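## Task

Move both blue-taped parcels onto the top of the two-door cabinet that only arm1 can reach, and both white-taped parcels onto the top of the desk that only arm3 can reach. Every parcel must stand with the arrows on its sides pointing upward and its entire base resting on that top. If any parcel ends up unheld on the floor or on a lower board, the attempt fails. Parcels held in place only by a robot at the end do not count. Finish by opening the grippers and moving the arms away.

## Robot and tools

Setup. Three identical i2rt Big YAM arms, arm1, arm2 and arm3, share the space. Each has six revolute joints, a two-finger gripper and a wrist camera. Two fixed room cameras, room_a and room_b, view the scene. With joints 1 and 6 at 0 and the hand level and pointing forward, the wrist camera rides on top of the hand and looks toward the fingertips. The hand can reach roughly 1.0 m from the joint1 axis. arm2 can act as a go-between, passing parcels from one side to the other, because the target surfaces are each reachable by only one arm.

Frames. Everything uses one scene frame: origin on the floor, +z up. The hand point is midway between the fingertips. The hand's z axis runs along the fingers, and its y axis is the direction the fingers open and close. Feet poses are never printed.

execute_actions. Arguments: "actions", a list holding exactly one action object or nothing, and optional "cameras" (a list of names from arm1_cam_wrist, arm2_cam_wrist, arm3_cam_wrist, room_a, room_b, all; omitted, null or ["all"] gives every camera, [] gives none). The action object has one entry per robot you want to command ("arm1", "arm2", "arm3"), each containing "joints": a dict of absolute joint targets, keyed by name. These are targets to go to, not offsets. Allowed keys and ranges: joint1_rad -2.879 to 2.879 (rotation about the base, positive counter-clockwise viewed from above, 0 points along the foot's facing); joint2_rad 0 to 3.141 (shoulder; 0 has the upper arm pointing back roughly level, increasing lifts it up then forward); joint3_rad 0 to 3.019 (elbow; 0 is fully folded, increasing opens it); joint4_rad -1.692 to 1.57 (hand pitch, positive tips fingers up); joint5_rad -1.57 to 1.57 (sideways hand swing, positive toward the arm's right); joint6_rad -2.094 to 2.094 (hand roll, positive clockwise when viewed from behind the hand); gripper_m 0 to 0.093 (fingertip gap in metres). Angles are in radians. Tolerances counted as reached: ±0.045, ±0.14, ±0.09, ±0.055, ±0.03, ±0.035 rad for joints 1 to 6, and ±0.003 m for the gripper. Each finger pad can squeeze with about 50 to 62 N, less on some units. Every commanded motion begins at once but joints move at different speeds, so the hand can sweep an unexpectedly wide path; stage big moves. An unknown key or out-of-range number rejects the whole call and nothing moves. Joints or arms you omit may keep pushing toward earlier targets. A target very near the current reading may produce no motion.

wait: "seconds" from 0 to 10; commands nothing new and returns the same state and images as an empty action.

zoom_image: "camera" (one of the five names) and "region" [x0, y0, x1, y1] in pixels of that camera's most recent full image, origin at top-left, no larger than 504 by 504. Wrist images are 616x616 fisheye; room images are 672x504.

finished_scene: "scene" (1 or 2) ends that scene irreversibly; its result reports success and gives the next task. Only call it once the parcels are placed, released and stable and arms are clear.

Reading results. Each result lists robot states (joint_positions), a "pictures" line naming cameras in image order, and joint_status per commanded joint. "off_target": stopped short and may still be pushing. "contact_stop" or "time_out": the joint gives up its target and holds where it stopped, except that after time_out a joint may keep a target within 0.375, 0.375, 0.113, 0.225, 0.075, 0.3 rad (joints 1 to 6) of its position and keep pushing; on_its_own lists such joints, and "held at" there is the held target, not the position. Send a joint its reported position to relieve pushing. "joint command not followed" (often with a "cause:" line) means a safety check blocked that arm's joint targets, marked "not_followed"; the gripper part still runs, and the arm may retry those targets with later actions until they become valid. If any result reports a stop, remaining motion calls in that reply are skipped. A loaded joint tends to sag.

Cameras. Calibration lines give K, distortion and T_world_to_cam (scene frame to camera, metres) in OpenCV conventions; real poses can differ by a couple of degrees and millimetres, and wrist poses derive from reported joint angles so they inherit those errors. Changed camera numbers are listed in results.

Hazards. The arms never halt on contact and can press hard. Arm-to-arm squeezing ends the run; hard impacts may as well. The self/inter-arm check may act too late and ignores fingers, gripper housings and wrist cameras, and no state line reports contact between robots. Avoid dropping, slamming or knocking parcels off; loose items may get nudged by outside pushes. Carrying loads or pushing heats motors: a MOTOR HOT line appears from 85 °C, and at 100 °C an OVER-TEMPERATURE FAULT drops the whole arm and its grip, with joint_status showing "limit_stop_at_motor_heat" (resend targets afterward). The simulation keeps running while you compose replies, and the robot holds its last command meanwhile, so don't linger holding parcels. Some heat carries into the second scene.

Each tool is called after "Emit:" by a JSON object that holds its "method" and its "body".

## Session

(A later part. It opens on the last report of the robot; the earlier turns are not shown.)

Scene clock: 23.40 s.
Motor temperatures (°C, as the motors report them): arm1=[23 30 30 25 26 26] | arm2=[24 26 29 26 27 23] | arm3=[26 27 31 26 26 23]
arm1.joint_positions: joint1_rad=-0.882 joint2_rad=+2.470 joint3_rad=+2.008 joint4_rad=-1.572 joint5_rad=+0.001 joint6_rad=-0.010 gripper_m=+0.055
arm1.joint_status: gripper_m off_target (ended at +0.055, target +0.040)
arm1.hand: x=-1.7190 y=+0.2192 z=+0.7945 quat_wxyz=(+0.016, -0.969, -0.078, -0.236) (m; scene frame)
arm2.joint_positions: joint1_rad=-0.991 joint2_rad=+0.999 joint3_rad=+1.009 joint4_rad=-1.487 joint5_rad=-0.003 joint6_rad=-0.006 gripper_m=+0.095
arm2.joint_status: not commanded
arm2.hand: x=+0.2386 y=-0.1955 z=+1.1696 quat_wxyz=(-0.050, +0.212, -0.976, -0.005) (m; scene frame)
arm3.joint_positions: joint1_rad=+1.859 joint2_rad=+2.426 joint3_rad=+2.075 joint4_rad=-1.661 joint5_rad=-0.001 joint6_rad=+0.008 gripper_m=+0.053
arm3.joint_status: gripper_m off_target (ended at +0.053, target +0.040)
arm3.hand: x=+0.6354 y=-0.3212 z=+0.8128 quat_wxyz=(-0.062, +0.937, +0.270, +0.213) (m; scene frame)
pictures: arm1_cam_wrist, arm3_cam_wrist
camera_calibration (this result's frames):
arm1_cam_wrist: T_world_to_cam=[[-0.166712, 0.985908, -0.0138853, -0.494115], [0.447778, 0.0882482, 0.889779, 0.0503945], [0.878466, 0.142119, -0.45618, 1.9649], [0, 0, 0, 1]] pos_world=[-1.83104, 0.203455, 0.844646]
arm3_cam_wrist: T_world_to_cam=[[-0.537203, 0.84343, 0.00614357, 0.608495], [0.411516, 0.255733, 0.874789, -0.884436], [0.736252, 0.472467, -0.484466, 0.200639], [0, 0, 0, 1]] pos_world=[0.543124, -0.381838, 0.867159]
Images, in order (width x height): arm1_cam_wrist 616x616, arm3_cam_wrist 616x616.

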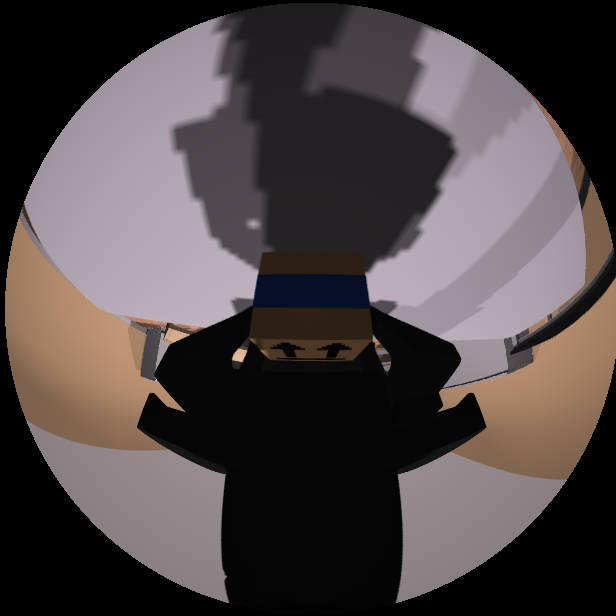

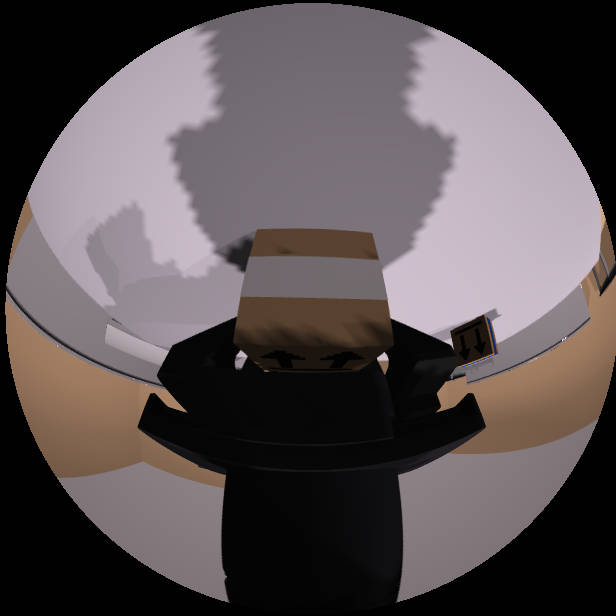

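Emit:
{"method": "execute_actions", "body": {"actions": [{"arm1":{"joints":{"joint2_rad":1.8,"joint3_rad":1.7}},"arm3":{"joints":{"joint2_rad":1.8,"joint3_rad":1.7}}}], "cameras": []}}

Emit:
{"method": "execute_actions", "body": {"actions": [{"arm1":{"joints":{"joint3_rad":1.2,"joint4_rad":0.87}},"arm3":{"joints":{"joint1_rad":-2.35,"joint3_rad":1.2,"joint4_rad":0.87}},"arm2":{"joints":{"joint1_rad":-1.055,"joint6_rad":0.25,"joint3_rad":1.69,"joint4_rad":-1.05}}}], "cameras": []}}

Emit:
{"method": "execute_actions", "body": {"actions": [{"arm1":{"joints":{"joint2_rad":2.1,"joint3_rad":0.9}},"arm3":{"joints":{"joint2_rad":2.1,"joint3_rad":0.9}},"arm2":{"joints":{"joint2_rad":2.17}}}]}}

Scene clock: 25.93 s.
Motor temperatures (°C, as the motors report them): arm1=[23 30 30 25 26 26] | arm2=[24 26 29 26 27 23] | arm3=[26 28 31 26 26 23]
arm1.joint_positions: joint1_rad=-0.882 joint2_rad=+1.807 joint3_rad=+1.692 joint4_rad=-1.574 joint5_rad=+0.001 joint6_rad=-0.010 gripper_m=+0.055
arm1.joint_status: all done
arm1.hand: x=-1.6578 y=+0.2287 z=+1.0670 quat_wxyz=(+0.004, -0.995, -0.080, -0.066) (m; scene frame)
arm2.joint_positions: joint1_rad=-0.991 joint2_rad=+0.999 joint3_rad=+1.009 joint4_rad=-1.487 joint5_rad=-0.003 joint6_rad=-0.006 gripper_m=+0.095
arm2.joint_status: not commanded
arm2.hand: x=+0.2386 y=-0.1955 z=+1.1696 quat_wxyz=(-0.050, +0.212, -0.976, -0.005) (m; scene frame)
arm3.joint_positions: joint1_rad=+1.859 joint2_rad=+1.798 joint3_rad=+1.694 joint4_rad=-1.664 joint5_rad=-0.001 joint6_rad=+0.008 gripper_m=+0.053
arm3.joint_status: all done
arm3.hand: x=+0.7192 y=-0.2672 z=+1.0426 quat_wxyz=(-0.028, +0.956, +0.276, +0.097) (m; scene frame)
pictures: none
No camera images: the call's "cameras" was empty. Leave "cameras" out to get every camera's image.

Scene clock: 29.23 s.
Motor temperatures (°C, as the motors report them): arm1=[23 30 31 25 26 26] | arm2=[24 26 30 27 27 23] | arm3=[26 28 31 26 26 23]
arm1.joint_positions: joint1_rad=-0.882 joint2_rad=+1.809 joint3_rad=+1.183 joint4_rad=+0.848 joint5_rad=+0.001 joint6_rad=-0.010 gripper_m=+0.055
arm1.joint_status: all done
arm1.hand: x=-1.8571 y=+0.1987 z=+1.1828 quat_wxyz=(-0.054, -0.628, -0.050, +0.775) (m; scene frame)
arm2.joint_positions: joint1_rad=-1.046 joint2_rad=+0.991 joint3_rad=+1.652 joint4_rad=-1.070 joint5_rad=-0.003 joint6_rad=+0.242 gripper_m=+0.095
arm2.joint_status: all done
arm2.hand: x=+0.3518 y=-0.1632 z=+1.5472 quat_wxyz=(-0.528, +0.056, -0.832, -0.161) (m; scene frame)
arm3.joint_positions: joint1_rad=-2.357 joint2_rad=+1.809 joint3_rad=+1.200 joint4_rad=+0.848 joint5_rad=+0.000 joint6_rad=+0.007 gripper_m=+0.053
arm3.joint_status: all done
arm3.hand: x=+1.7823 y=-0.3493 z=+1.1670 quat_wxyz=(-0.764, -0.158, -0.596, +0.193) (m; scene frame)
pictures: none
No camera images: the call's "cameras" was empty. Leave "cameras" out to get every camera's image.

Scene clock: 30.83 s.
Motor temperatures (°C, as the motors report them): arm1=[23 30 31 25 26 26] | arm2=[24 26 30 27 27 23] | arm3=[26 28 30 26 26 23]
arm1.joint_positions: joint1_rad=-0.882 joint2_rad=+2.109 joint3_rad=+0.877 joint4_rad=+0.853 joint5_rad=+0.001 joint6_rad=-0.010 gripper_m=+0.055
arm1.joint_status: all done
arm1.hand: x=-1.7562 y=+0.2136 z=+0.8405 quat_wxyz=(-0.039, -0.829, -0.066, +0.554) (m; scene frame)
arm2.joint_positions: joint1_rad=-1.046 joint2_rad=+2.179 joint3_rad=+1.668 joint4_rad=-1.062 joint5_rad=-0.003 joint6_rad=+0.242 gripper_m=+0.095
arm2.joint_status: all done
arm2.hand: x=+0.5723 y=-0.0880 z=+0.8971 quat_wxyz=(-0.004, +0.062, -0.998, +0.004) (m; scene frame)
arm3.joint_positions: joint1_rad=-2.357 joint2_rad=+2.102 joint3_rad=+0.881 joint4_rad=+0.856 joint5_rad=+0.000 joint6_rad=+0.007 gripper_m=+0.053
arm3.joint_status: all done
arm3.hand: x=+1.6997 y=-0.3019 z=+0.8209 quat_wxyz=(-0.552, -0.210, -0.795, +0.139) (m; scene frame)
pictures: arm1_cam_wrist, arm2_cam_wrist, arm3_cam_wrist, room_a, room_b
camera_calibration (this result's frames):
arm1_cam_wrist: T_world_to_cam=[[-0.160294, 0.986917, 0.0173139, -0.509355], [0.8363, 0.145106, -0.528722, 1.88899], [-0.524317, -0.0702712, -0.848618, -0.0690134], [0, 0, 0, 1]] pos_world=[-1.69759, 0.223738, 0.949004]
arm2_cam_wrist: T_world_to_cam=[[0.139832, -0.990161, 0.00527012, -0.175711], [-0.80584, -0.110706, 0.581692, -0.0641439], [-0.575386, -0.0855863, -0.813392, 1.17443], [0, 0, 0, 1]] pos_world=[0.648632, -0.0805684, 0.993511]
arm3_cam_wrist: T_world_to_cam=[[-0.491613, -0.870792, -0.00626591, 0.579048], [-0.721092, 0.411112, -0.557685, 1.81347], [0.488204, -0.269647, -0.830029, -0.106859], [0, 0, 0, 1]] pos_world=[1.64452, -0.270123, 0.926278]
Images, in order (width x height): arm1_cam_wrist 616x616, arm2_cam_wrist 616x616, arm3_cam_wrist 616x616, room_a 672x504, room_b 672x504.

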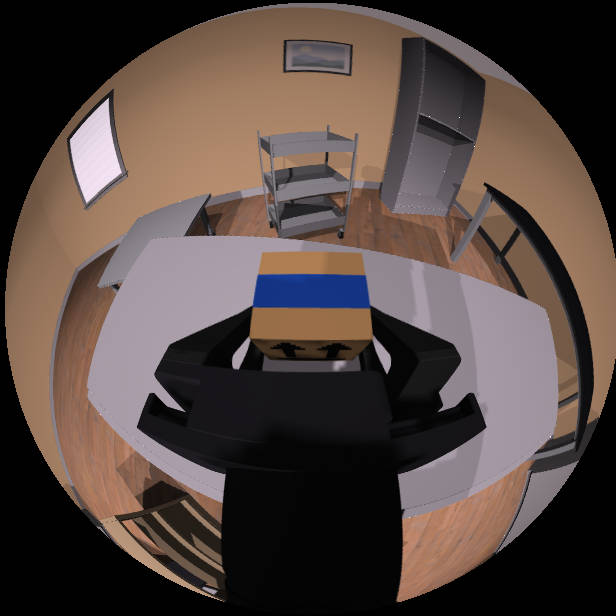

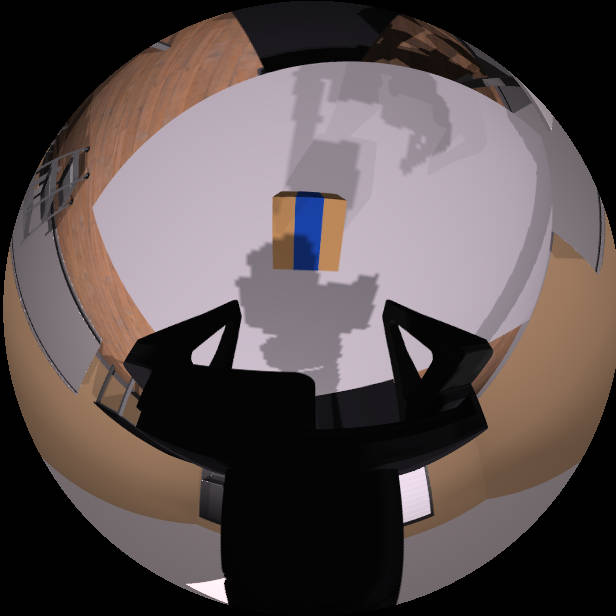

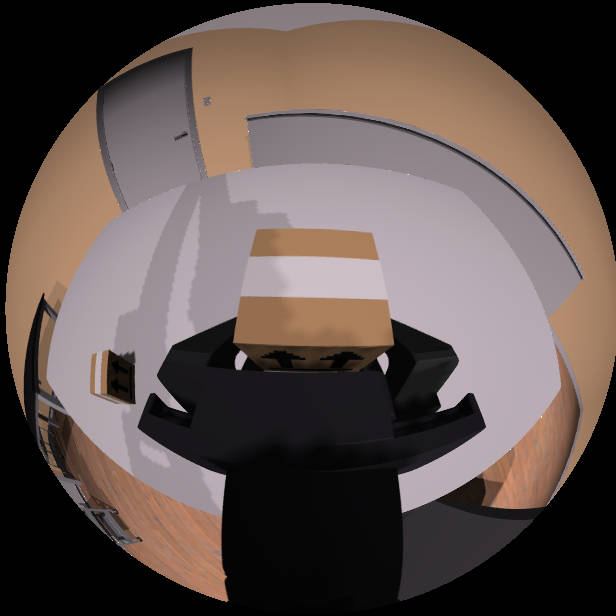

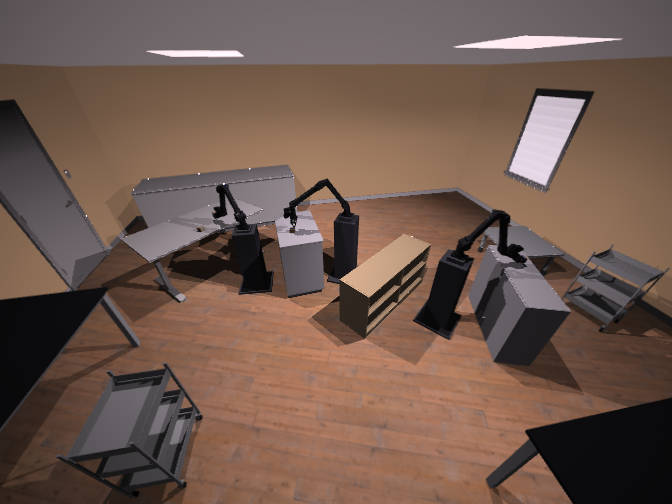

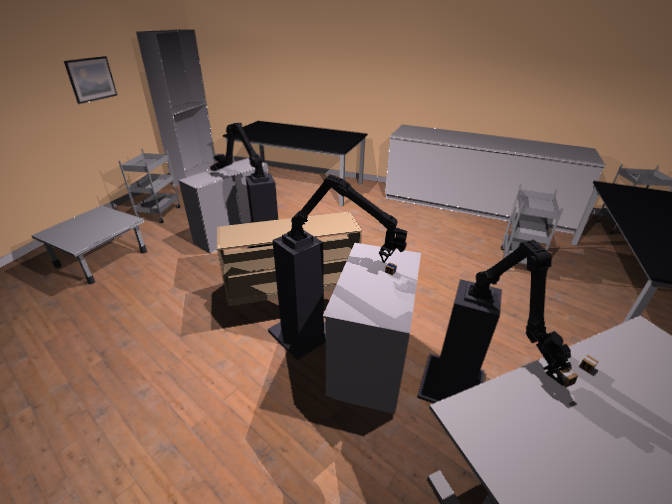

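Emit:
{"method": "execute_actions", "body": {"actions": [{"arm1":{"joints":{"joint2_rad":2.18,"joint3_rad":0.88}},"arm3":{"joints":{"joint2_rad":2.235,"joint3_rad":0.88,"joint4_rad":0.925}},"arm2":{"joints":{"joint1_rad":-1.07,"joint2_rad":2.37,"joint3_rad":1.85,"joint4_rad":-0.99}}}], "cameras": ["arm2_cam_wrist","room_b"]}}

Emit:
{"method": "zoom_image", "body": {"camera": "room_b", "region": [520, 330, 620, 420]}}

Scene clock: 32.33 s.
Motor temperatures (°C, as the motors report them): arm1=[23 30 30 25 26 26] | arm2=[24 27 30 27 27 23] | arm3=[26 28 30 26 26 23]
arm1.joint_positions: joint1_rad=-0.882 joint2_rad=+2.189 joint3_rad=+0.877 joint4_rad=+0.855 joint5_rad=+0.001 joint6_rad=-0.009 gripper_m=+0.055
arm1.joint_status: all done
arm1.hand: x=-1.7410 y=+0.2158 z=+0.7930 quat_wxyz=(-0.037, -0.850, -0.067, +0.521) (m; scene frame)
arm2.joint_positions: joint1_rad=-1.057 joint2_rad=+2.376 joint3_rad=+1.814 joint4_rad=-1.000 joint5_rad=-0.003 joint6_rad=+0.242 gripper_m=+0.095
arm2.joint_status: all done
arm2.hand: x=+0.6140 y=-0.0809 z=+0.8223 quat_wxyz=(-0.009, +0.056, -0.998, +0.002) (m; scene frame)
arm3.joint_positions: joint1_rad=-2.357 joint2_rad=+2.245 joint3_rad=+0.874 joint4_rad=+0.911 joint5_rad=+0.000 joint6_rad=+0.008 gripper_m=+0.053
arm3.joint_status: all done
arm3.hand: x=+1.6776 y=-0.2893 z=+0.7446 quat_wxyz=(-0.513, -0.217, -0.821, +0.128) (m; scene frame)
pictures: arm2_cam_wrist, room_b
camera_calibration (this result's frames):
arm2_cam_wrist: T_world_to_cam=[[0.128979, -0.991644, 0.00260198, -0.165465], [-0.813256, -0.104275, 0.572487, 0.0263712], [-0.567432, -0.075955, -0.819909, 1.1395], [0, 0, 0, 1]] pos_world=[0.689378, -0.0747817, 0.919622]
Images, in order (width x height): arm2_cam_wrist 616x616, room_b 672x504.

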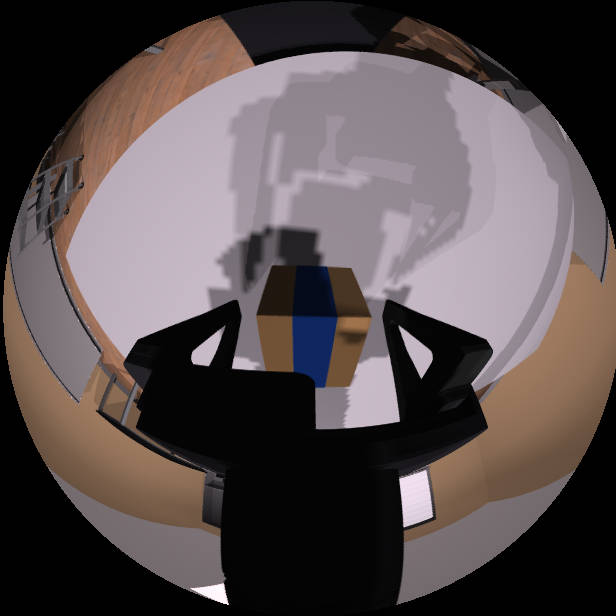

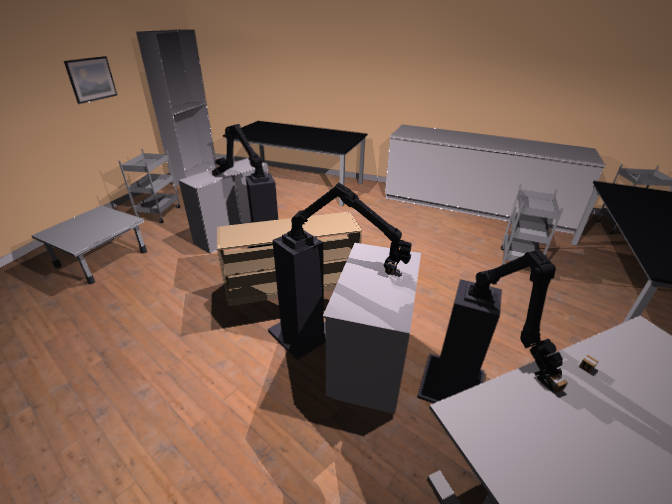

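Region (520, 330, 620, 420) of room_b's 672x504 image, scaled by 5.040, with more detail than that image has; it fills the top 454 rows of this view, and the rest is white.

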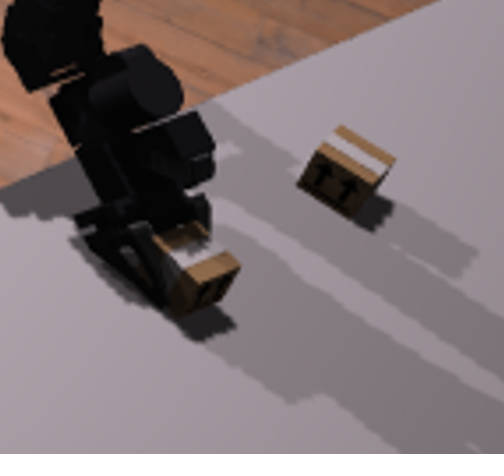

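Emit:
{"method": "execute_actions", "body": {"actions": [{"arm1":{"joints":{"gripper_m":0.093}},"arm3":{"joints":{"gripper_m":0.093}},"arm2":{"joints":{"gripper_m":0.04}}}], "cameras": []}}

Emit:
{"method": "execute_actions", "body": {"actions": [{"arm1":{"joints":{"joint2_rad":1.8,"joint3_rad":0.55,"joint4_rad":0.7}},"arm3":{"joints":{"joint2_rad":1.8,"joint3_rad":0.5,"joint4_rad":0.7}},"arm2":{"joints":{"joint2_rad":2.25}}}], "cameras": []}}

Emit:
{"method": "execute_actions", "body": {"actions": [{"arm2":{"joints":{"joint1_rad":1.2,"joint6_rad":0}}}], "cameras": []}}

Emit:
{"method": "execute_actions", "body": {"actions": [{"arm2":{"joints":{"joint2_rad":2.52,"joint4_rad":-0.83}}}]}}

Scene clock: 33.43 s.
Motor temperatures (°C, as the motors report them): arm1=[23 30 30 25 26 26] | arm2=[24 27 30 27 27 23] | arm3=[26 28 30 26 26 23]
arm1.joint_positions: joint1_rad=-0.882 joint2_rad=+2.189 joint3_rad=+0.877 joint4_rad=+0.855 joint5_rad=+0.001 joint6_rad=-0.009 gripper_m=+0.093
arm1.joint_status: all done
arm1.hand: x=-1.7410 y=+0.2158 z=+0.7930 quat_wxyz=(-0.037, -0.850, -0.067, +0.521) (m; scene frame)
arm2.joint_positions: joint1_rad=-1.057 joint2_rad=+2.376 joint3_rad=+1.814 joint4_rad=-1.000 joint5_rad=-0.003 joint6_rad=+0.242 gripper_m=+0.050
arm2.joint_status: gripper_m off_target (ended at +0.050, target +0.040)
arm2.hand: x=+0.6140 y=-0.0809 z=+0.8223 quat_wxyz=(-0.009, +0.056, -0.998, +0.002) (m; scene frame)
arm3.joint_positions: joint1_rad=-2.357 joint2_rad=+2.245 joint3_rad=+0.874 joint4_rad=+0.911 joint5_rad=+0.000 joint6_rad=+0.008 gripper_m=+0.093
arm3.joint_status: all done
arm3.hand: x=+1.6776 y=-0.2893 z=+0.7446 quat_wxyz=(-0.513, -0.217, -0.821, +0.128) (m; scene frame)
pictures: none
No camera images: the call's "cameras" was empty. Leave "cameras" out to get every camera's image.

Scene clock: 34.60 s.
Motor temperatures (°C, as the motors report them): arm1=[23 30 30 25 26 26] | arm2=[24 27 31 27 27 23] | arm3=[26 28 30 26 26 23]
arm1.joint_positions: joint1_rad=-0.882 joint2_rad=+1.799 joint3_rad=+0.552 joint4_rad=+0.708 joint5_rad=+0.001 joint6_rad=-0.009 gripper_m=+0.093
arm1.joint_status: all done
arm1.hand: x=-1.6343 y=+0.2320 z=+0.8679 quat_wxyz=(-0.035, -0.871, -0.069, +0.485) (m; scene frame)
arm2.joint_positions: joint1_rad=-1.057 joint2_rad=+2.240 joint3_rad=+1.814 joint4_rad=-1.000 joint5_rad=-0.003 joint6_rad=+0.242 gripper_m=+0.050
arm2.joint_status: all done
arm2.hand: x=+0.6375 y=-0.0710 z=+0.9126 quat_wxyz=(-0.074, +0.057, -0.995, -0.018) (m; scene frame)
arm3.joint_positions: joint1_rad=-2.357 joint2_rad=+1.795 joint3_rad=+0.502 joint4_rad=+0.710 joint5_rad=+0.000 joint6_rad=+0.008 gripper_m=+0.093
arm3.joint_status: all done
arm3.hand: x=+1.5677 y=-0.2289 z=+0.8259 quat_wxyz=(-0.462, -0.225, -0.850, +0.115) (m; scene frame)
pictures: none
No camera images: the call's "cameras" was empty. Leave "cameras" out to get every camera's image.

Scene clock: 37.03 s.
Motor temperatures (°C, as the motors report them): arm1=[23 30 30 25 26 26] | arm2=[24 28 31 27 27 23] | arm3=[26 28 29 26 26 23]
arm1.joint_positions: joint1_rad=-0.882 joint2_rad=+1.799 joint3_rad=+0.552 joint4_rad=+0.708 joint5_rad=+0.001 joint6_rad=-0.009 gripper_m=+0.093
arm1.joint_status: not commanded
arm1.hand: x=-1.6343 y=+0.2320 z=+0.8679 quat_wxyz=(-0.035, -0.871, -0.069, +0.485) (m; scene frame)
arm2.joint_positions: joint1_rad=+1.208 joint2_rad=+2.240 joint3_rad=+1.827 joint4_rad=-0.991 joint5_rad=-0.001 joint6_rad=+0.006 gripper_m=+0.050
arm2.joint_status: all done
arm2.hand: x=-0.6204 y=+0.0375 z=+0.9029 quat_wxyz=(-0.018, +0.963, -0.260, -0.075) (m; scene frame)
arm3.joint_positions: joint1_rad=-2.357 joint2_rad=+1.795 joint3_rad=+0.502 joint4_rad=+0.710 joint5_rad=+0.000 joint6_rad=+0.008 gripper_m=+0.093
arm3.joint_status: not commanded
arm3.hand: x=+1.5677 y=-0.2289 z=+0.8259 quat_wxyz=(-0.462, -0.225, -0.850, +0.115) (m; scene frame)
pictures: none
No camera images: the call's "cameras" was empty. Leave "cameras" out to get every camera's image.

Scene clock: 38.40 s.
Motor temperatures (°C, as the motors report them): arm1=[23 30 30 25 26 26] | arm2=[24 28 31 27 27 23] | arm3=[26 27 29 26 26 23]
arm1.joint_positions: joint1_rad=-0.882 joint2_rad=+1.799 joint3_rad=+0.552 joint4_rad=+0.708 joint5_rad=+0.001 joint6_rad=-0.009 gripper_m=+0.093
arm1.joint_status: not commanded
arm1.hand: x=-1.6343 y=+0.2320 z=+0.8679 quat_wxyz=(-0.035, -0.871, -0.069, +0.485) (m; scene frame)
arm2.joint_positions: joint1_rad=+1.208 joint2_rad=+2.535 joint3_rad=+1.830 joint4_rad=-0.846 joint5_rad=-0.001 joint6_rad=+0.006 gripper_m=+0.050
arm2.joint_status: all done
arm2.hand: x=-0.5894 y=+0.0190 z=+0.7108 quat_wxyz=(+0.001, +0.965, -0.261, -0.003) (m; scene frame)
arm3.joint_positions: joint1_rad=-2.357 joint2_rad=+1.795 joint3_rad=+0.502 joint4_rad=+0.710 joint5_rad=+0.000 joint6_rad=+0.008 gripper_m=+0.093
arm3.joint_status: not commanded
arm3.hand: x=+1.5677 y=-0.2289 z=+0.8259 quat_wxyz=(-0.462, -0.225, -0.850, +0.115) (m; scene frame)
pictures: arm1_cam_wrist, arm2_cam_wrist, arm3_cam_wrist, room_a, room_b
camera_calibration (this result's frames):
arm1_cam_wrist: T_world_to_cam=[[-0.162472, 0.98661, 0.0143055, -0.509355], [0.909519, 0.155367, -0.385533, 1.79187], [-0.382593, -0.0496271, -0.922583, 0.310437], [0, 0, 0, 1]] pos_world=[-1.59372, 0.239544, 0.984516]
arm2_cam_wrist: T_world_to_cam=[[0.489044, 0.872227, -0.00747634, 0.273117], [0.711251, -0.393797, 0.582276, 0.0191405], [0.504933, -0.290076, -0.812957, 1.00399], [0, 0, 0, 1]] pos_world=[-0.654128, 0.060551, 0.807098]
arm3_cam_wrist: T_world_to_cam=[[-0.49215, -0.870496, -0.00500414, 0.577635], [-0.809745, 0.459898, -0.364427, 1.68164], [0.319534, -0.175301, -0.931219, 0.350939], [0, 0, 0, 1]] pos_world=[1.53384, -0.209034, 0.942526]
Images, in order (width x height): arm1_cam_wrist 616x616, arm2_cam_wrist 616x616, arm3_cam_wrist 616x616, room_a 672x504, room_b 672x504.

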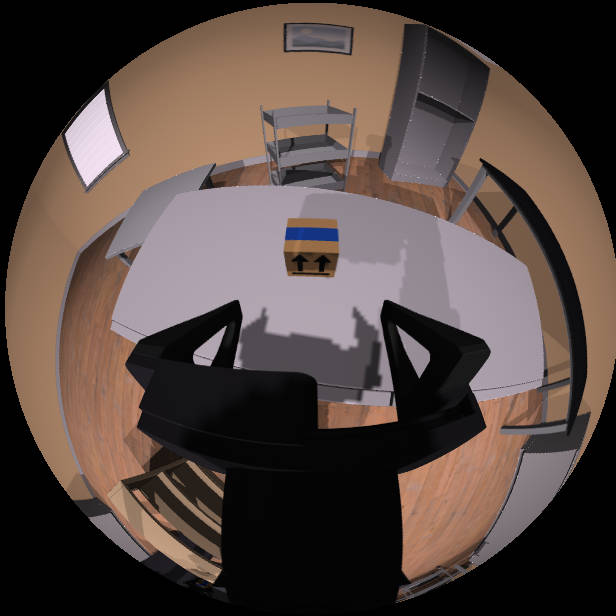

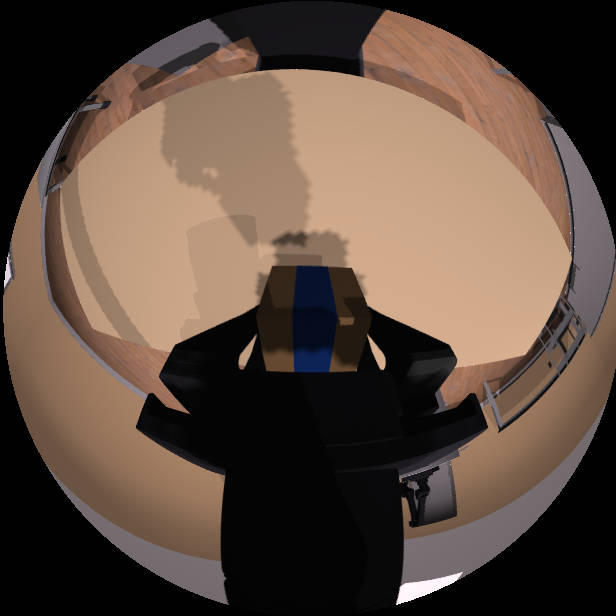

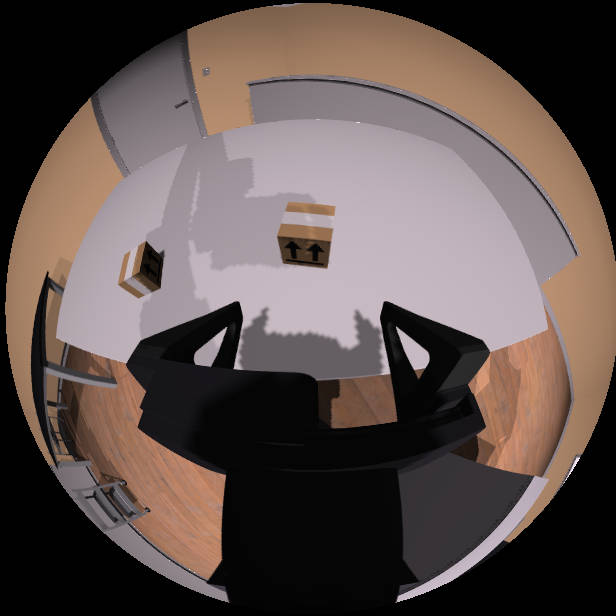

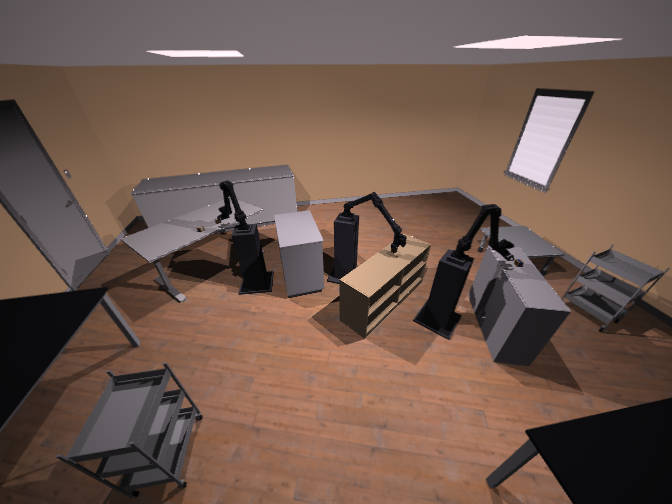

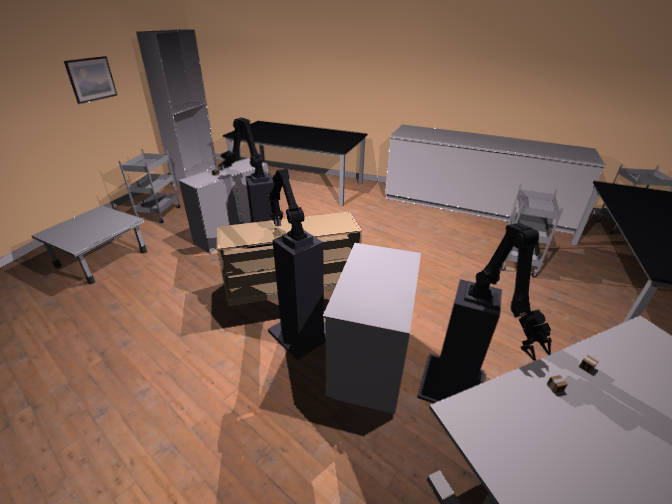

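Shadow suggests a few cm gap.

Emit:
{"method": "execute_actions", "body": {"actions": [{"arm2":{"joints":{"joint2_rad":2.6,"joint3_rad":1.83,"joint4_rad":-0.78}},"arm1":{"joints":{"joint1_rad":0.2,"joint2_rad":1.5}}}], "cameras": ["arm2_cam_wrist"]}}

Scene clock: 40.20 s.
Motor temperatures (°C, as the motors report them): arm1=[23 29 30 25 26 26] | arm2=[24 29 30 27 27 23] | arm3=[26 27 29 26 26 23]
arm1.joint_positions: joint1_rad=+0.200 joint2_rad=+1.493 joint3_rad=+0.546 joint4_rad=+0.701 joint5_rad=-0.001 joint6_rad=-0.009 gripper_m=+0.093
arm1.joint_status: all done
arm1.hand: x=-1.3097 y=-0.1854 z=+1.0202 quat_wxyz=(-0.356, -0.645, -0.456, +0.499) (m; scene frame)
arm2.joint_positions: joint1_rad=+1.208 joint2_rad=+2.596 joint3_rad=+1.830 joint4_rad=-0.796 joint5_rad=-0.001 joint6_rad=+0.006 gripper_m=+0.050
arm2.joint_status: all done
arm2.hand: x=-0.5807 y=+0.0139 z=+0.6717 quat_wxyz=(+0.003, +0.965, -0.261, +0.002) (m; scene frame)
arm3.joint_positions: joint1_rad=-2.357 joint2_rad=+1.795 joint3_rad=+0.502 joint4_rad=+0.710 joint5_rad=+0.000 joint6_rad=+0.008 gripper_m=+0.093
arm3.joint_status: not commanded
arm3.hand: x=+1.5677 y=-0.2289 z=+0.8259 quat_wxyz=(-0.462, -0.225, -0.850, +0.115) (m; scene frame)
pictures: arm2_cam_wrist
camera_calibration (this result's frames):
arm2_cam_wrist: T_world_to_cam=[[0.489091, 0.8722, -0.00760741, 0.273171], [0.705052, -0.390197, 0.592156, 0.0233645], [0.51351, -0.294982, -0.805788, 0.966554], [0, 0, 0, 1]] pos_world=[-0.646413, 0.0559726, 0.76708]
Images, in order (width x height): arm2_cam_wrist 616x616.

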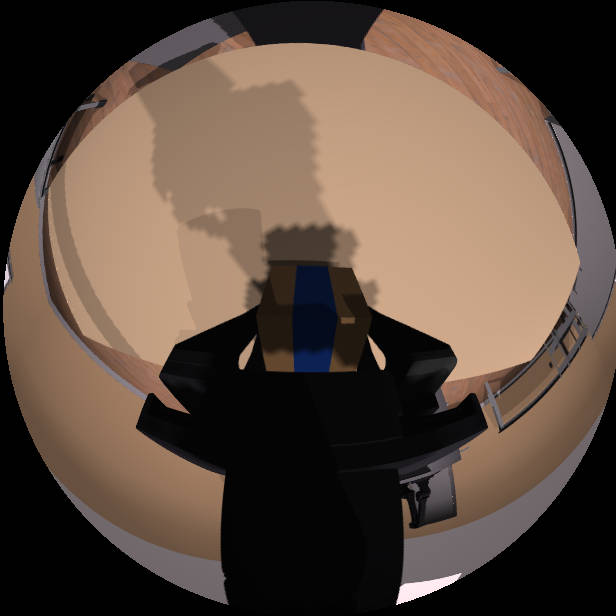

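Emit:
{"method": "execute_actions", "body": {"actions": [{"arm2":{"joints":{"joint2_rad":2.65,"joint4_rad":-0.74}},"arm1":{"joints":{"joint2_rad":2.1,"joint3_rad":1.76,"joint4_rad":-0.95}}}], "cameras": ["arm2_cam_wrist"]}}

Scene clock: 42.30 s.
Motor temperatures (°C, as the motors report them): arm1=[23 30 30 25 26 26] | arm2=[24 29 30 27 27 23] | arm3=[26 27 28 26 26 23]
arm1.joint_positions: joint1_rad=+0.200 joint2_rad=+2.100 joint3_rad=+1.722 joint4_rad=-0.942 joint5_rad=-0.001 joint6_rad=-0.009 gripper_m=+0.093
arm1.joint_status: all done
arm1.hand: x=-1.3634 y=-0.3417 z=+0.9198 quat_wxyz=(-0.076, -0.808, -0.576, +0.096) (m; scene frame)
arm2.joint_positions: joint1_rad=+1.208 joint2_rad=+2.631 joint3_rad=+1.830 joint4_rad=-0.754 joint5_rad=+0.000 joint6_rad=+0.006 gripper_m=+0.049
arm2.joint_status: all done
arm2.hand: x=-0.5780 y=+0.0124 z=+0.6501 quat_wxyz=(+0.001, +0.965, -0.261, -0.001) (m; scene frame)
arm3.joint_positions: joint1_rad=-2.357 joint2_rad=+1.795 joint3_rad=+0.502 joint4_rad=+0.710 joint5_rad=+0.000 joint6_rad=+0.008 gripper_m=+0.093
arm3.joint_status: not commanded
arm3.hand: x=+1.5677 y=-0.2289 z=+0.8259 quat_wxyz=(-0.462, -0.225, -0.850, +0.115) (m; scene frame)
pictures: arm2_cam_wrist
camera_calibration (this result's frames):
arm2_cam_wrist: T_world_to_cam=[[0.489064, 0.872222, -0.00675858, 0.272408], [0.708909, -0.392954, 0.585692, 0.0401738], [0.508197, -0.291232, -0.810506, 0.947256], [0, 0, 0, 1]] pos_world=[-0.643097, 0.0540581, 0.746068]
Images, in order (width x height): arm2_cam_wrist 616x616.

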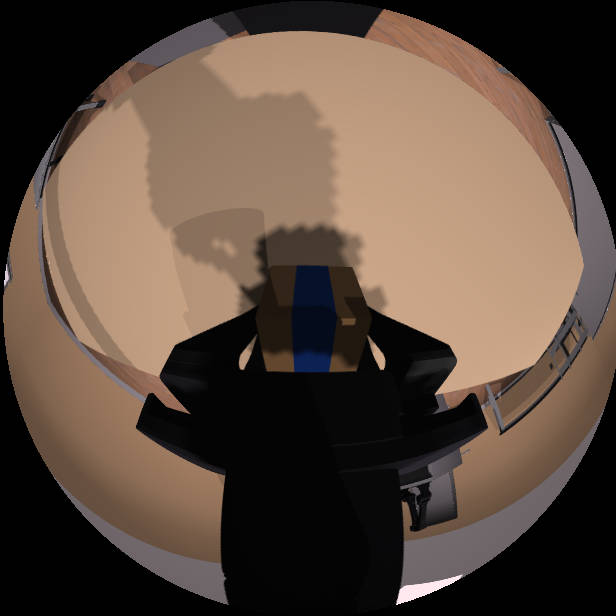

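Emit:
{"method": "execute_actions", "body": {"actions": [{"arm2":{"joints":{"joint2_rad":2.67}}}], "cameras": []}}

Emit:
{"method": "execute_actions", "body": {"actions": [{"arm2":{"joints":{"joint2_rad":2.64,"gripper_m":0.093}}}], "cameras": []}}

Emit:
{"method": "execute_actions", "body": {"actions": [{"arm2":{"joints":{"joint2_rad":1.0,"joint4_rad":-1.6}}}], "cameras": []}}

Emit:
{"method": "execute_actions", "body": {"actions": [{"arm2":{"joints":{"joint1_rad":-0.3,"joint3_rad":1.0}},"arm1":{"joints":{"joint1_rad":1.62,"joint2_rad":2.36,"joint4_rad":-0.92}}}], "cameras": ["arm1_cam_wrist"]}}

Scene clock: 43.27 s.
Motor temperatures (°C, as the motors report them): arm1=[23 30 30 25 26 26] | arm2=[24 29 30 27 27 23] | arm3=[26 27 28 26 26 23]
arm1.joint_positions: joint1_rad=+0.200 joint2_rad=+2.100 joint3_rad=+1.722 joint4_rad=-0.942 joint5_rad=-0.001 joint6_rad=-0.009 gripper_m=+0.093
arm1.joint_status: not commanded
arm1.hand: x=-1.3634 y=-0.3417 z=+0.9198 quat_wxyz=(-0.076, -0.808, -0.576, +0.096) (m; scene frame)
arm2.joint_positions: joint1_rad=+1.208 joint2_rad=+2.631 joint3_rad=+1.830 joint4_rad=-0.754 joint5_rad=+0.000 joint6_rad=+0.006 gripper_m=+0.049
arm2.joint_status: all done
arm2.hand: x=-0.5780 y=+0.0124 z=+0.6501 quat_wxyz=(+0.001, +0.965, -0.261, -0.001) (m; scene frame)
arm3.joint_positions: joint1_rad=-2.357 joint2_rad=+1.795 joint3_rad=+0.502 joint4_rad=+0.710 joint5_rad=+0.000 joint6_rad=+0.008 gripper_m=+0.093
arm3.joint_status: not commanded
arm3.hand: x=+1.5677 y=-0.2289 z=+0.8259 quat_wxyz=(-0.462, -0.225, -0.850, +0.115) (m; scene frame)
pictures: none
No camera images: the call's "cameras" was empty. Leave "cameras" out to get every camera's image.

Scene clock: 43.87 s.
Motor temperatures (°C, as the motors report them): arm1=[23 30 31 25 26 26] | arm2=[24 29 30 27 27 23] | arm3=[26 27 28 26 26 23]
arm1.joint_positions: joint1_rad=+0.200 joint2_rad=+2.100 joint3_rad=+1.722 joint4_rad=-0.942 joint5_rad=-0.001 joint6_rad=-0.009 gripper_m=+0.093
arm1.joint_status: not commanded
arm1.hand: x=-1.3634 y=-0.3417 z=+0.9198 quat_wxyz=(-0.076, -0.808, -0.576, +0.096) (m; scene frame)
arm2.joint_positions: joint1_rad=+1.208 joint2_rad=+2.631 joint3_rad=+1.830 joint4_rad=-0.754 joint5_rad=+0.000 joint6_rad=+0.006 gripper_m=+0.093
arm2.joint_status: all done
arm2.hand: x=-0.5780 y=+0.0124 z=+0.6501 quat_wxyz=(+0.001, +0.965, -0.261, -0.001) (m; scene frame)
arm3.joint_positions: joint1_rad=-2.357 joint2_rad=+1.795 joint3_rad=+0.502 joint4_rad=+0.710 joint5_rad=+0.000 joint6_rad=+0.008 gripper_m=+0.093
arm3.joint_status: not commanded
arm3.hand: x=+1.5677 y=-0.2289 z=+0.8259 quat_wxyz=(-0.462, -0.225, -0.850, +0.115) (m; scene frame)
pictures: none
No camera images: the call's "cameras" was empty. Leave "cameras" out to get every camera's image.

Scene clock: 45.90 s.
Motor temperatures (°C, as the motors report them): arm1=[23 30 31 25 26 26] | arm2=[24 29 30 26 27 23] | arm3=[26 27 28 26 26 23]
arm1.joint_positions: joint1_rad=+0.200 joint2_rad=+2.100 joint3_rad=+1.722 joint4_rad=-0.942 joint5_rad=-0.001 joint6_rad=-0.009 gripper_m=+0.093
arm1.joint_status: not commanded
arm1.hand: x=-1.3634 y=-0.3417 z=+0.9198 quat_wxyz=(-0.076, -0.808, -0.576, +0.096) (m; scene frame)
arm2.joint_positions: joint1_rad=+1.208 joint2_rad=+0.992 joint3_rad=+1.821 joint4_rad=-1.583 joint5_rad=+0.000 joint6_rad=+0.006 gripper_m=+0.093
arm2.joint_status: all done
arm2.hand: x=-0.2873 y=-0.1517 z=+1.5166 quat_wxyz=(-0.098, +0.889, -0.241, -0.378) (m; scene frame)
arm3.joint_positions: joint1_rad=-2.357 joint2_rad=+1.795 joint3_rad=+0.502 joint4_rad=+0.710 joint5_rad=+0.000 joint6_rad=+0.008 gripper_m=+0.093
arm3.joint_status: not commanded
arm3.hand: x=+1.5677 y=-0.2289 z=+0.8259 quat_wxyz=(-0.462, -0.225, -0.850, +0.115) (m; scene frame)
pictures: none
No camera images: the call's "cameras" was empty. Leave "cameras" out to get every camera's image.

Scene clock: 47.87 s.
Motor temperatures (°C, as the motors report them): arm1=[23 30 31 25 26 26] | arm2=[24 29 30 26 27 23] | arm3=[26 27 28 26 26 23]
arm1.joint_positions: joint1_rad=+1.625 joint2_rad=+2.368 joint3_rad=+1.746 joint4_rad=-0.918 joint5_rad=-0.002 joint6_rad=-0.008 gripper_m=+0.093
arm1.joint_status: all done
arm1.hand: x=-0.5500 y=+0.0004 z=+0.7662 quat_wxyz=(-0.022, -0.236, -0.971, +0.001) (m; scene frame)
arm2.joint_positions: joint1_rad=-0.291 joint2_rad=+1.012 joint3_rad=+1.004 joint4_rad=-1.583 joint5_rad=+0.000 joint6_rad=+0.006 gripper_m=+0.093
arm2.joint_status: all done
arm2.hand: x=+0.0960 y=-0.0796 z=+1.1610 quat_wxyz=(+0.006, +0.529, -0.849, +0.012) (m; scene frame)
arm3.joint_positions: joint1_rad=-2.357 joint2_rad=+1.795 joint3_rad=+0.502 joint4_rad=+0.710 joint5_rad=+0.000 joint6_rad=+0.008 gripper_m=+0.093
arm3.joint_status: not commanded
arm3.hand: x=+1.5677 y=-0.2289 z=+0.8259 quat_wxyz=(-0.462, -0.225, -0.850, +0.115) (m; scene frame)
pictures: arm1_cam_wrist
camera_calibration (this result's frames):
arm1_cam_wrist: T_world_to_cam=[[-0.448471, -0.893706, -0.0127347, -0.23907], [-0.751977, 0.369572, 0.545845, -0.825029], [-0.483119, 0.254372, -0.83779, 0.499555], [0, 0, 0, 1]] pos_world=[-0.486274, -0.0358238, 0.865815]
Images, in order (width x height): arm1_cam_wrist 616x616.

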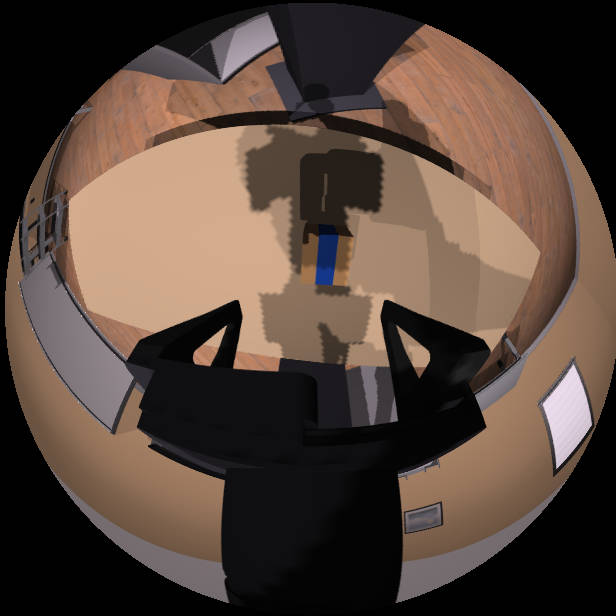

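Emit:
{"method": "execute_actions", "body": {"actions": [{"arm1":{"joints":{"joint1_rad":1.6,"joint2_rad":2.565,"joint3_rad":1.86,"joint4_rad":-0.81}}}], "cameras": ["arm1_cam_wrist"]}}

Scene clock: 49.27 s.
Motor temperatures (°C, as the motors report them): arm1=[23 30 31 25 26 26] | arm2=[24 28 30 26 27 23] | arm3=[26 27 28 26 26 23]
arm1.joint_positions: joint1_rad=+1.603 joint2_rad=+2.586 joint3_rad=+1.841 joint4_rad=-0.816 joint5_rad=-0.002 joint6_rad=-0.008 gripper_m=+0.093
arm1.joint_status: all done
arm1.hand: x=-0.5512 y=-0.0146 z=+0.6558 quat_wxyz=(-0.012, -0.247, -0.969, -0.002) (m; scene frame)
arm2.joint_positions: joint1_rad=-0.291 joint2_rad=+1.012 joint3_rad=+1.004 joint4_rad=-1.583 joint5_rad=+0.000 joint6_rad=+0.006 gripper_m=+0.093
arm2.joint_status: not commanded
arm2.hand: x=+0.0960 y=-0.0796 z=+1.1610 quat_wxyz=(+0.006, +0.529, -0.849, +0.012) (m; scene frame)
arm3.joint_positions: joint1_rad=-2.357 joint2_rad=+1.795 joint3_rad=+0.502 joint4_rad=+0.710 joint5_rad=+0.000 joint6_rad=+0.008 gripper_m=+0.093
arm3.joint_status: not commanded
arm3.hand: x=+1.5677 y=-0.2289 z=+0.8259 quat_wxyz=(-0.462, -0.225, -0.850, +0.115) (m; scene frame)
pictures: arm1_cam_wrist
camera_calibration (this result's frames):
arm1_cam_wrist: T_world_to_cam=[[-0.468223, -0.883509, -0.0133896, -0.264726], [-0.734054, 0.380494, 0.562485, -0.761034], [-0.491866, 0.273197, -0.826699, 0.398563], [0, 0, 0, 1]] pos_world=[-0.486551, -0.0532055, 0.754018]
Images, in order (width x height): arm1_cam_wrist 616x616.

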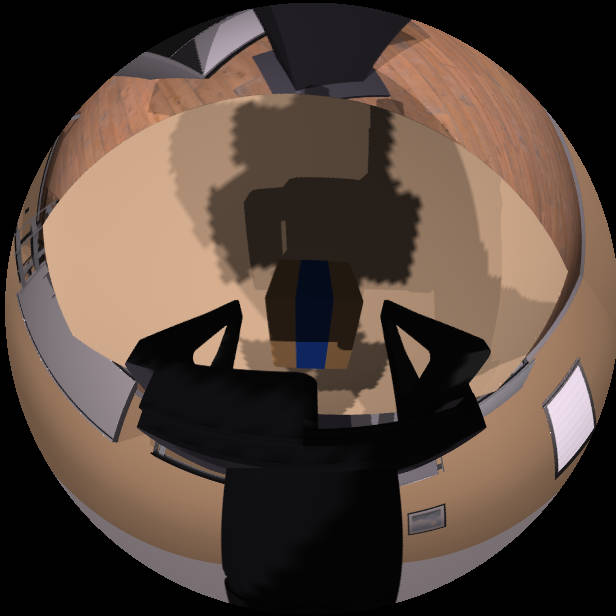

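Emit:
{"method": "execute_actions", "body": {"actions": [{"arm1":{"joints":{"joint2_rad":2.61,"joint4_rad":-0.84}}}], "cameras": []}}

Emit:
{"method": "execute_actions", "body": {"actions": [{"arm1":{"joints":{"gripper_m":0.04}}}], "cameras": []}}

Emit:
{"method": "execute_actions", "body": {"actions": [{"arm1":{"joints":{"joint2_rad":2.0,"joint3_rad":1.62,"joint4_rad":-0.95}}}], "cameras": []}}

Emit:
{"method": "execute_actions", "body": {"actions": [{"arm1":{"joints":{"joint1_rad":-1.25}}}], "cameras": []}}

Emit:
{"method": "execute_actions", "body": {"actions": [{"arm1":{"joints":{"joint2_rad":2.19}}}], "cameras": ["arm1_cam_wrist","room_a"]}}

Scene clock: 50.67 s.
Motor temperatures (°C, as the motors report them): arm1=[23 31 31 25 26 26] | arm2=[24 28 30 26 27 23] | arm3=[26 27 28 26 26 23]
arm1.joint_positions: joint1_rad=+1.603 joint2_rad=+2.600 joint3_rad=+1.841 joint4_rad=-0.832 joint5_rad=-0.002 joint6_rad=-0.008 gripper_m=+0.093
arm1.joint_status: all done
arm1.hand: x=-0.5591 y=-0.0102 z=+0.6468 quat_wxyz=(+0.002, -0.247, -0.969, -0.006) (m; scene frame)
arm2.joint_positions: joint1_rad=-0.291 joint2_rad=+1.012 joint3_rad=+1.004 joint4_rad=-1.583 joint5_rad=+0.000 joint6_rad=+0.006 gripper_m=+0.093
arm2.joint_status: not commanded
arm2.hand: x=+0.0960 y=-0.0796 z=+1.1610 quat_wxyz=(+0.006, +0.529, -0.849, +0.012) (m; scene frame)
arm3.joint_positions: joint1_rad=-2.357 joint2_rad=+1.795 joint3_rad=+0.502 joint4_rad=+0.710 joint5_rad=+0.000 joint6_rad=+0.008 gripper_m=+0.093
arm3.joint_status: not commanded
arm3.hand: x=+1.5677 y=-0.2289 z=+0.8259 quat_wxyz=(-0.462, -0.225, -0.850, +0.115) (m; scene frame)
pictures: none
No camera images: the call's "cameras" was empty. Leave "cameras" out to get every camera's image.

Scene clock: 51.27 s.
Motor temperatures (°C, as the motors report them): arm1=[23 31 31 25 26 26] | arm2=[24 28 30 26 27 23] | arm3=[26 27 28 26 26 23]
arm1.joint_positions: joint1_rad=+1.603 joint2_rad=+2.600 joint3_rad=+1.841 joint4_rad=-0.832 joint5_rad=-0.001 joint6_rad=-0.008 gripper_m=+0.049
arm1.joint_status: gripper_m off_target (ended at +0.049, target +0.040)
arm1.hand: x=-0.5591 y=-0.0103 z=+0.6468 quat_wxyz=(+0.002, -0.247, -0.969, -0.005) (m; scene frame)
arm2.joint_positions: joint1_rad=-0.291 joint2_rad=+1.012 joint3_rad=+1.004 joint4_rad=-1.583 joint5_rad=+0.000 joint6_rad=+0.006 gripper_m=+0.093
arm2.joint_status: not commanded
arm2.hand: x=+0.0960 y=-0.0796 z=+1.1610 quat_wxyz=(+0.006, +0.529, -0.849, +0.012) (m; scene frame)
arm3.joint_positions: joint1_rad=-2.357 joint2_rad=+1.795 joint3_rad=+0.502 joint4_rad=+0.710 joint5_rad=+0.000 joint6_rad=+0.008 gripper_m=+0.093
arm3.joint_status: not commanded
arm3.hand: x=+1.5677 y=-0.2289 z=+0.8259 quat_wxyz=(-0.462, -0.225, -0.850, +0.115) (m; scene frame)
pictures: none
No camera images: the call's "cameras" was empty. Leave "cameras" out to get every camera's image.

Scene clock: 52.93 s.
Motor temperatures (°C, as the motors report them): arm1=[23 31 31 25 26 26] | arm2=[24 28 30 26 27 23] | arm3=[26 27 28 26 26 23]
arm1.joint_positions: joint1_rad=+1.603 joint2_rad=+2.010 joint3_rad=+1.610 joint4_rad=-0.948 joint5_rad=-0.001 joint6_rad=-0.008 gripper_m=+0.049
arm1.joint_status: all done
arm1.hand: x=-0.5664 y=-0.0089 z=+0.9431 quat_wxyz=(-0.114, -0.246, -0.962, +0.025) (m; scene frame)
arm2.joint_positions: joint1_rad=-0.291 joint2_rad=+1.012 joint3_rad=+1.004 joint4_rad=-1.583 joint5_rad=+0.000 joint6_rad=+0.006 gripper_m=+0.093
arm2.joint_status: not commanded
arm2.hand: x=+0.0960 y=-0.0796 z=+1.1610 quat_wxyz=(+0.006, +0.529, -0.849, +0.012) (m; scene frame)
arm3.joint_positions: joint1_rad=-2.357 joint2_rad=+1.795 joint3_rad=+0.502 joint4_rad=+0.710 joint5_rad=+0.000 joint6_rad=+0.008 gripper_m=+0.093
arm3.joint_status: not commanded
arm3.hand: x=+1.5677 y=-0.2289 z=+0.8259 quat_wxyz=(-0.462, -0.225, -0.850, +0.115) (m; scene frame)
pictures: none
No camera images: the call's "cameras" was empty. Leave "cameras" out to get every camera's image.

Scene clock: 55.60 s.
Motor temperatures (°C, as the motors report them): arm1=[23 31 31 25 26 26] | arm2=[24 28 30 26 27 23] | arm3=[26 27 28 26 26 23]
arm1.joint_positions: joint1_rad=-1.255 joint2_rad=+2.010 joint3_rad=+1.610 joint4_rad=-0.948 joint5_rad=+0.002 joint6_rad=-0.008 gripper_m=+0.049
arm1.joint_status: all done
arm1.hand: x=-1.7687 y=+0.4517 z=+0.9265 quat_wxyz=(+0.015, -0.989, +0.107, +0.103) (m; scene frame)
arm2.joint_positions: joint1_rad=-0.291 joint2_rad=+1.012 joint3_rad=+1.004 joint4_rad=-1.583 joint5_rad=+0.000 joint6_rad=+0.006 gripper_m=+0.093
arm2.joint_status: not commanded
arm2.hand: x=+0.0960 y=-0.0796 z=+1.1610 quat_wxyz=(+0.006, +0.529, -0.849, +0.012) (m; scene frame)
arm3.joint_positions: joint1_rad=-2.357 joint2_rad=+1.795 joint3_rad=+0.502 joint4_rad=+0.710 joint5_rad=+0.000 joint6_rad=+0.008 gripper_m=+0.093
arm3.joint_status: not commanded
arm3.hand: x=+1.5677 y=-0.2289 z=+0.8259 quat_wxyz=(-0.462, -0.225, -0.850, +0.115) (m; scene frame)
pictures: none
No camera images: the call's "cameras" was empty. Leave "cameras" out to get every camera's image.

Scene clock: 56.63 s.
Motor temperatures (°C, as the motors report them): arm1=[23 31 31 25 26 26] | arm2=[24 28 30 26 27 23] | arm3=[26 27 28 26 26 23]
arm1.joint_positions: joint1_rad=-1.255 joint2_rad=+2.211 joint3_rad=+1.606 joint4_rad=-0.950 joint5_rad=+0.002 joint6_rad=-0.006 gripper_m=+0.049
arm1.joint_status: all done
arm1.hand: x=-1.7379 y=+0.4453 z=+0.8021 quat_wxyz=(+0.003, -0.994, +0.108, +0.001) (m; scene frame)
arm2.joint_positions: joint1_rad=-0.291 joint2_rad=+1.012 joint3_rad=+1.004 joint4_rad=-1.583 joint5_rad=+0.000 joint6_rad=+0.006 gripper_m=+0.093
arm2.joint_status: not commanded
arm2.hand: x=+0.0960 y=-0.0796 z=+1.1610 quat_wxyz=(+0.006, +0.529, -0.849, +0.012) (m; scene frame)
arm3.joint_positions: joint1_rad=-2.357 joint2_rad=+1.795 joint3_rad=+0.502 joint4_rad=+0.710 joint5_rad=+0.000 joint6_rad=+0.008 gripper_m=+0.093
arm3.joint_status: not commanded
arm3.hand: x=+1.5677 y=-0.2289 z=+0.8259 quat_wxyz=(-0.462, -0.225, -0.850, +0.115) (m; scene frame)
pictures: arm1_cam_wrist, room_a
camera_calibration (this result's frames):
arm1_cam_wrist: T_world_to_cam=[[0.203978, 0.978972, 0.00248186, -0.0858917], [0.79767, -0.167671, 0.579317, 1.00319], [0.567551, -0.116189, -0.815098, 1.8154], [0, 0, 0, 1]] pos_world=[-1.81303, 0.46322, 0.89878]
Images, in order (width x height): arm1_cam_wrist 616x616, room_a 672x504.

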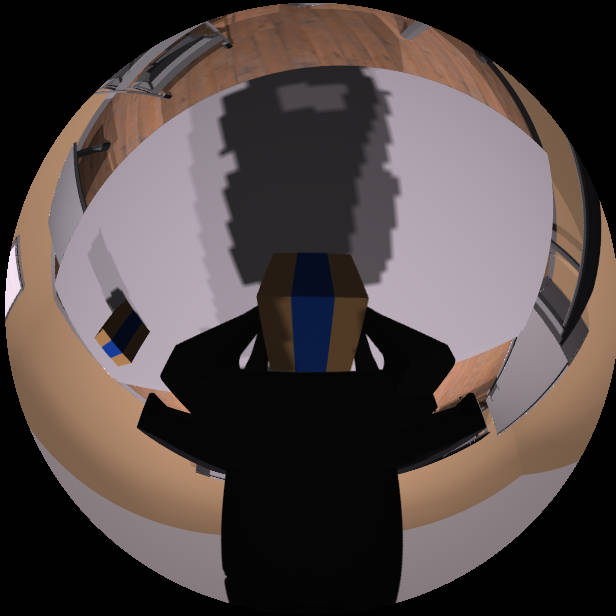

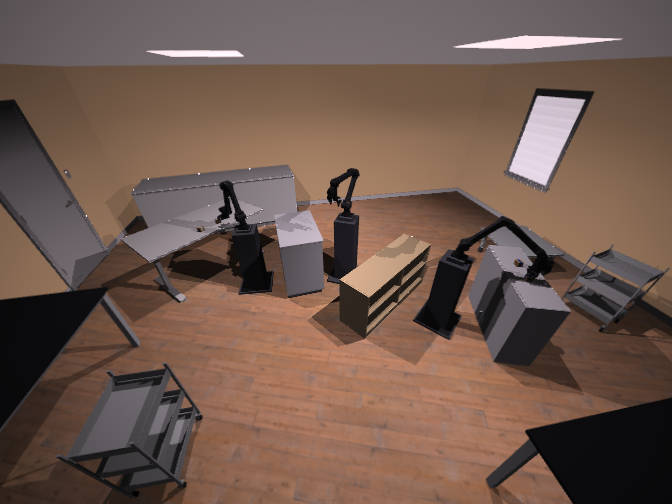

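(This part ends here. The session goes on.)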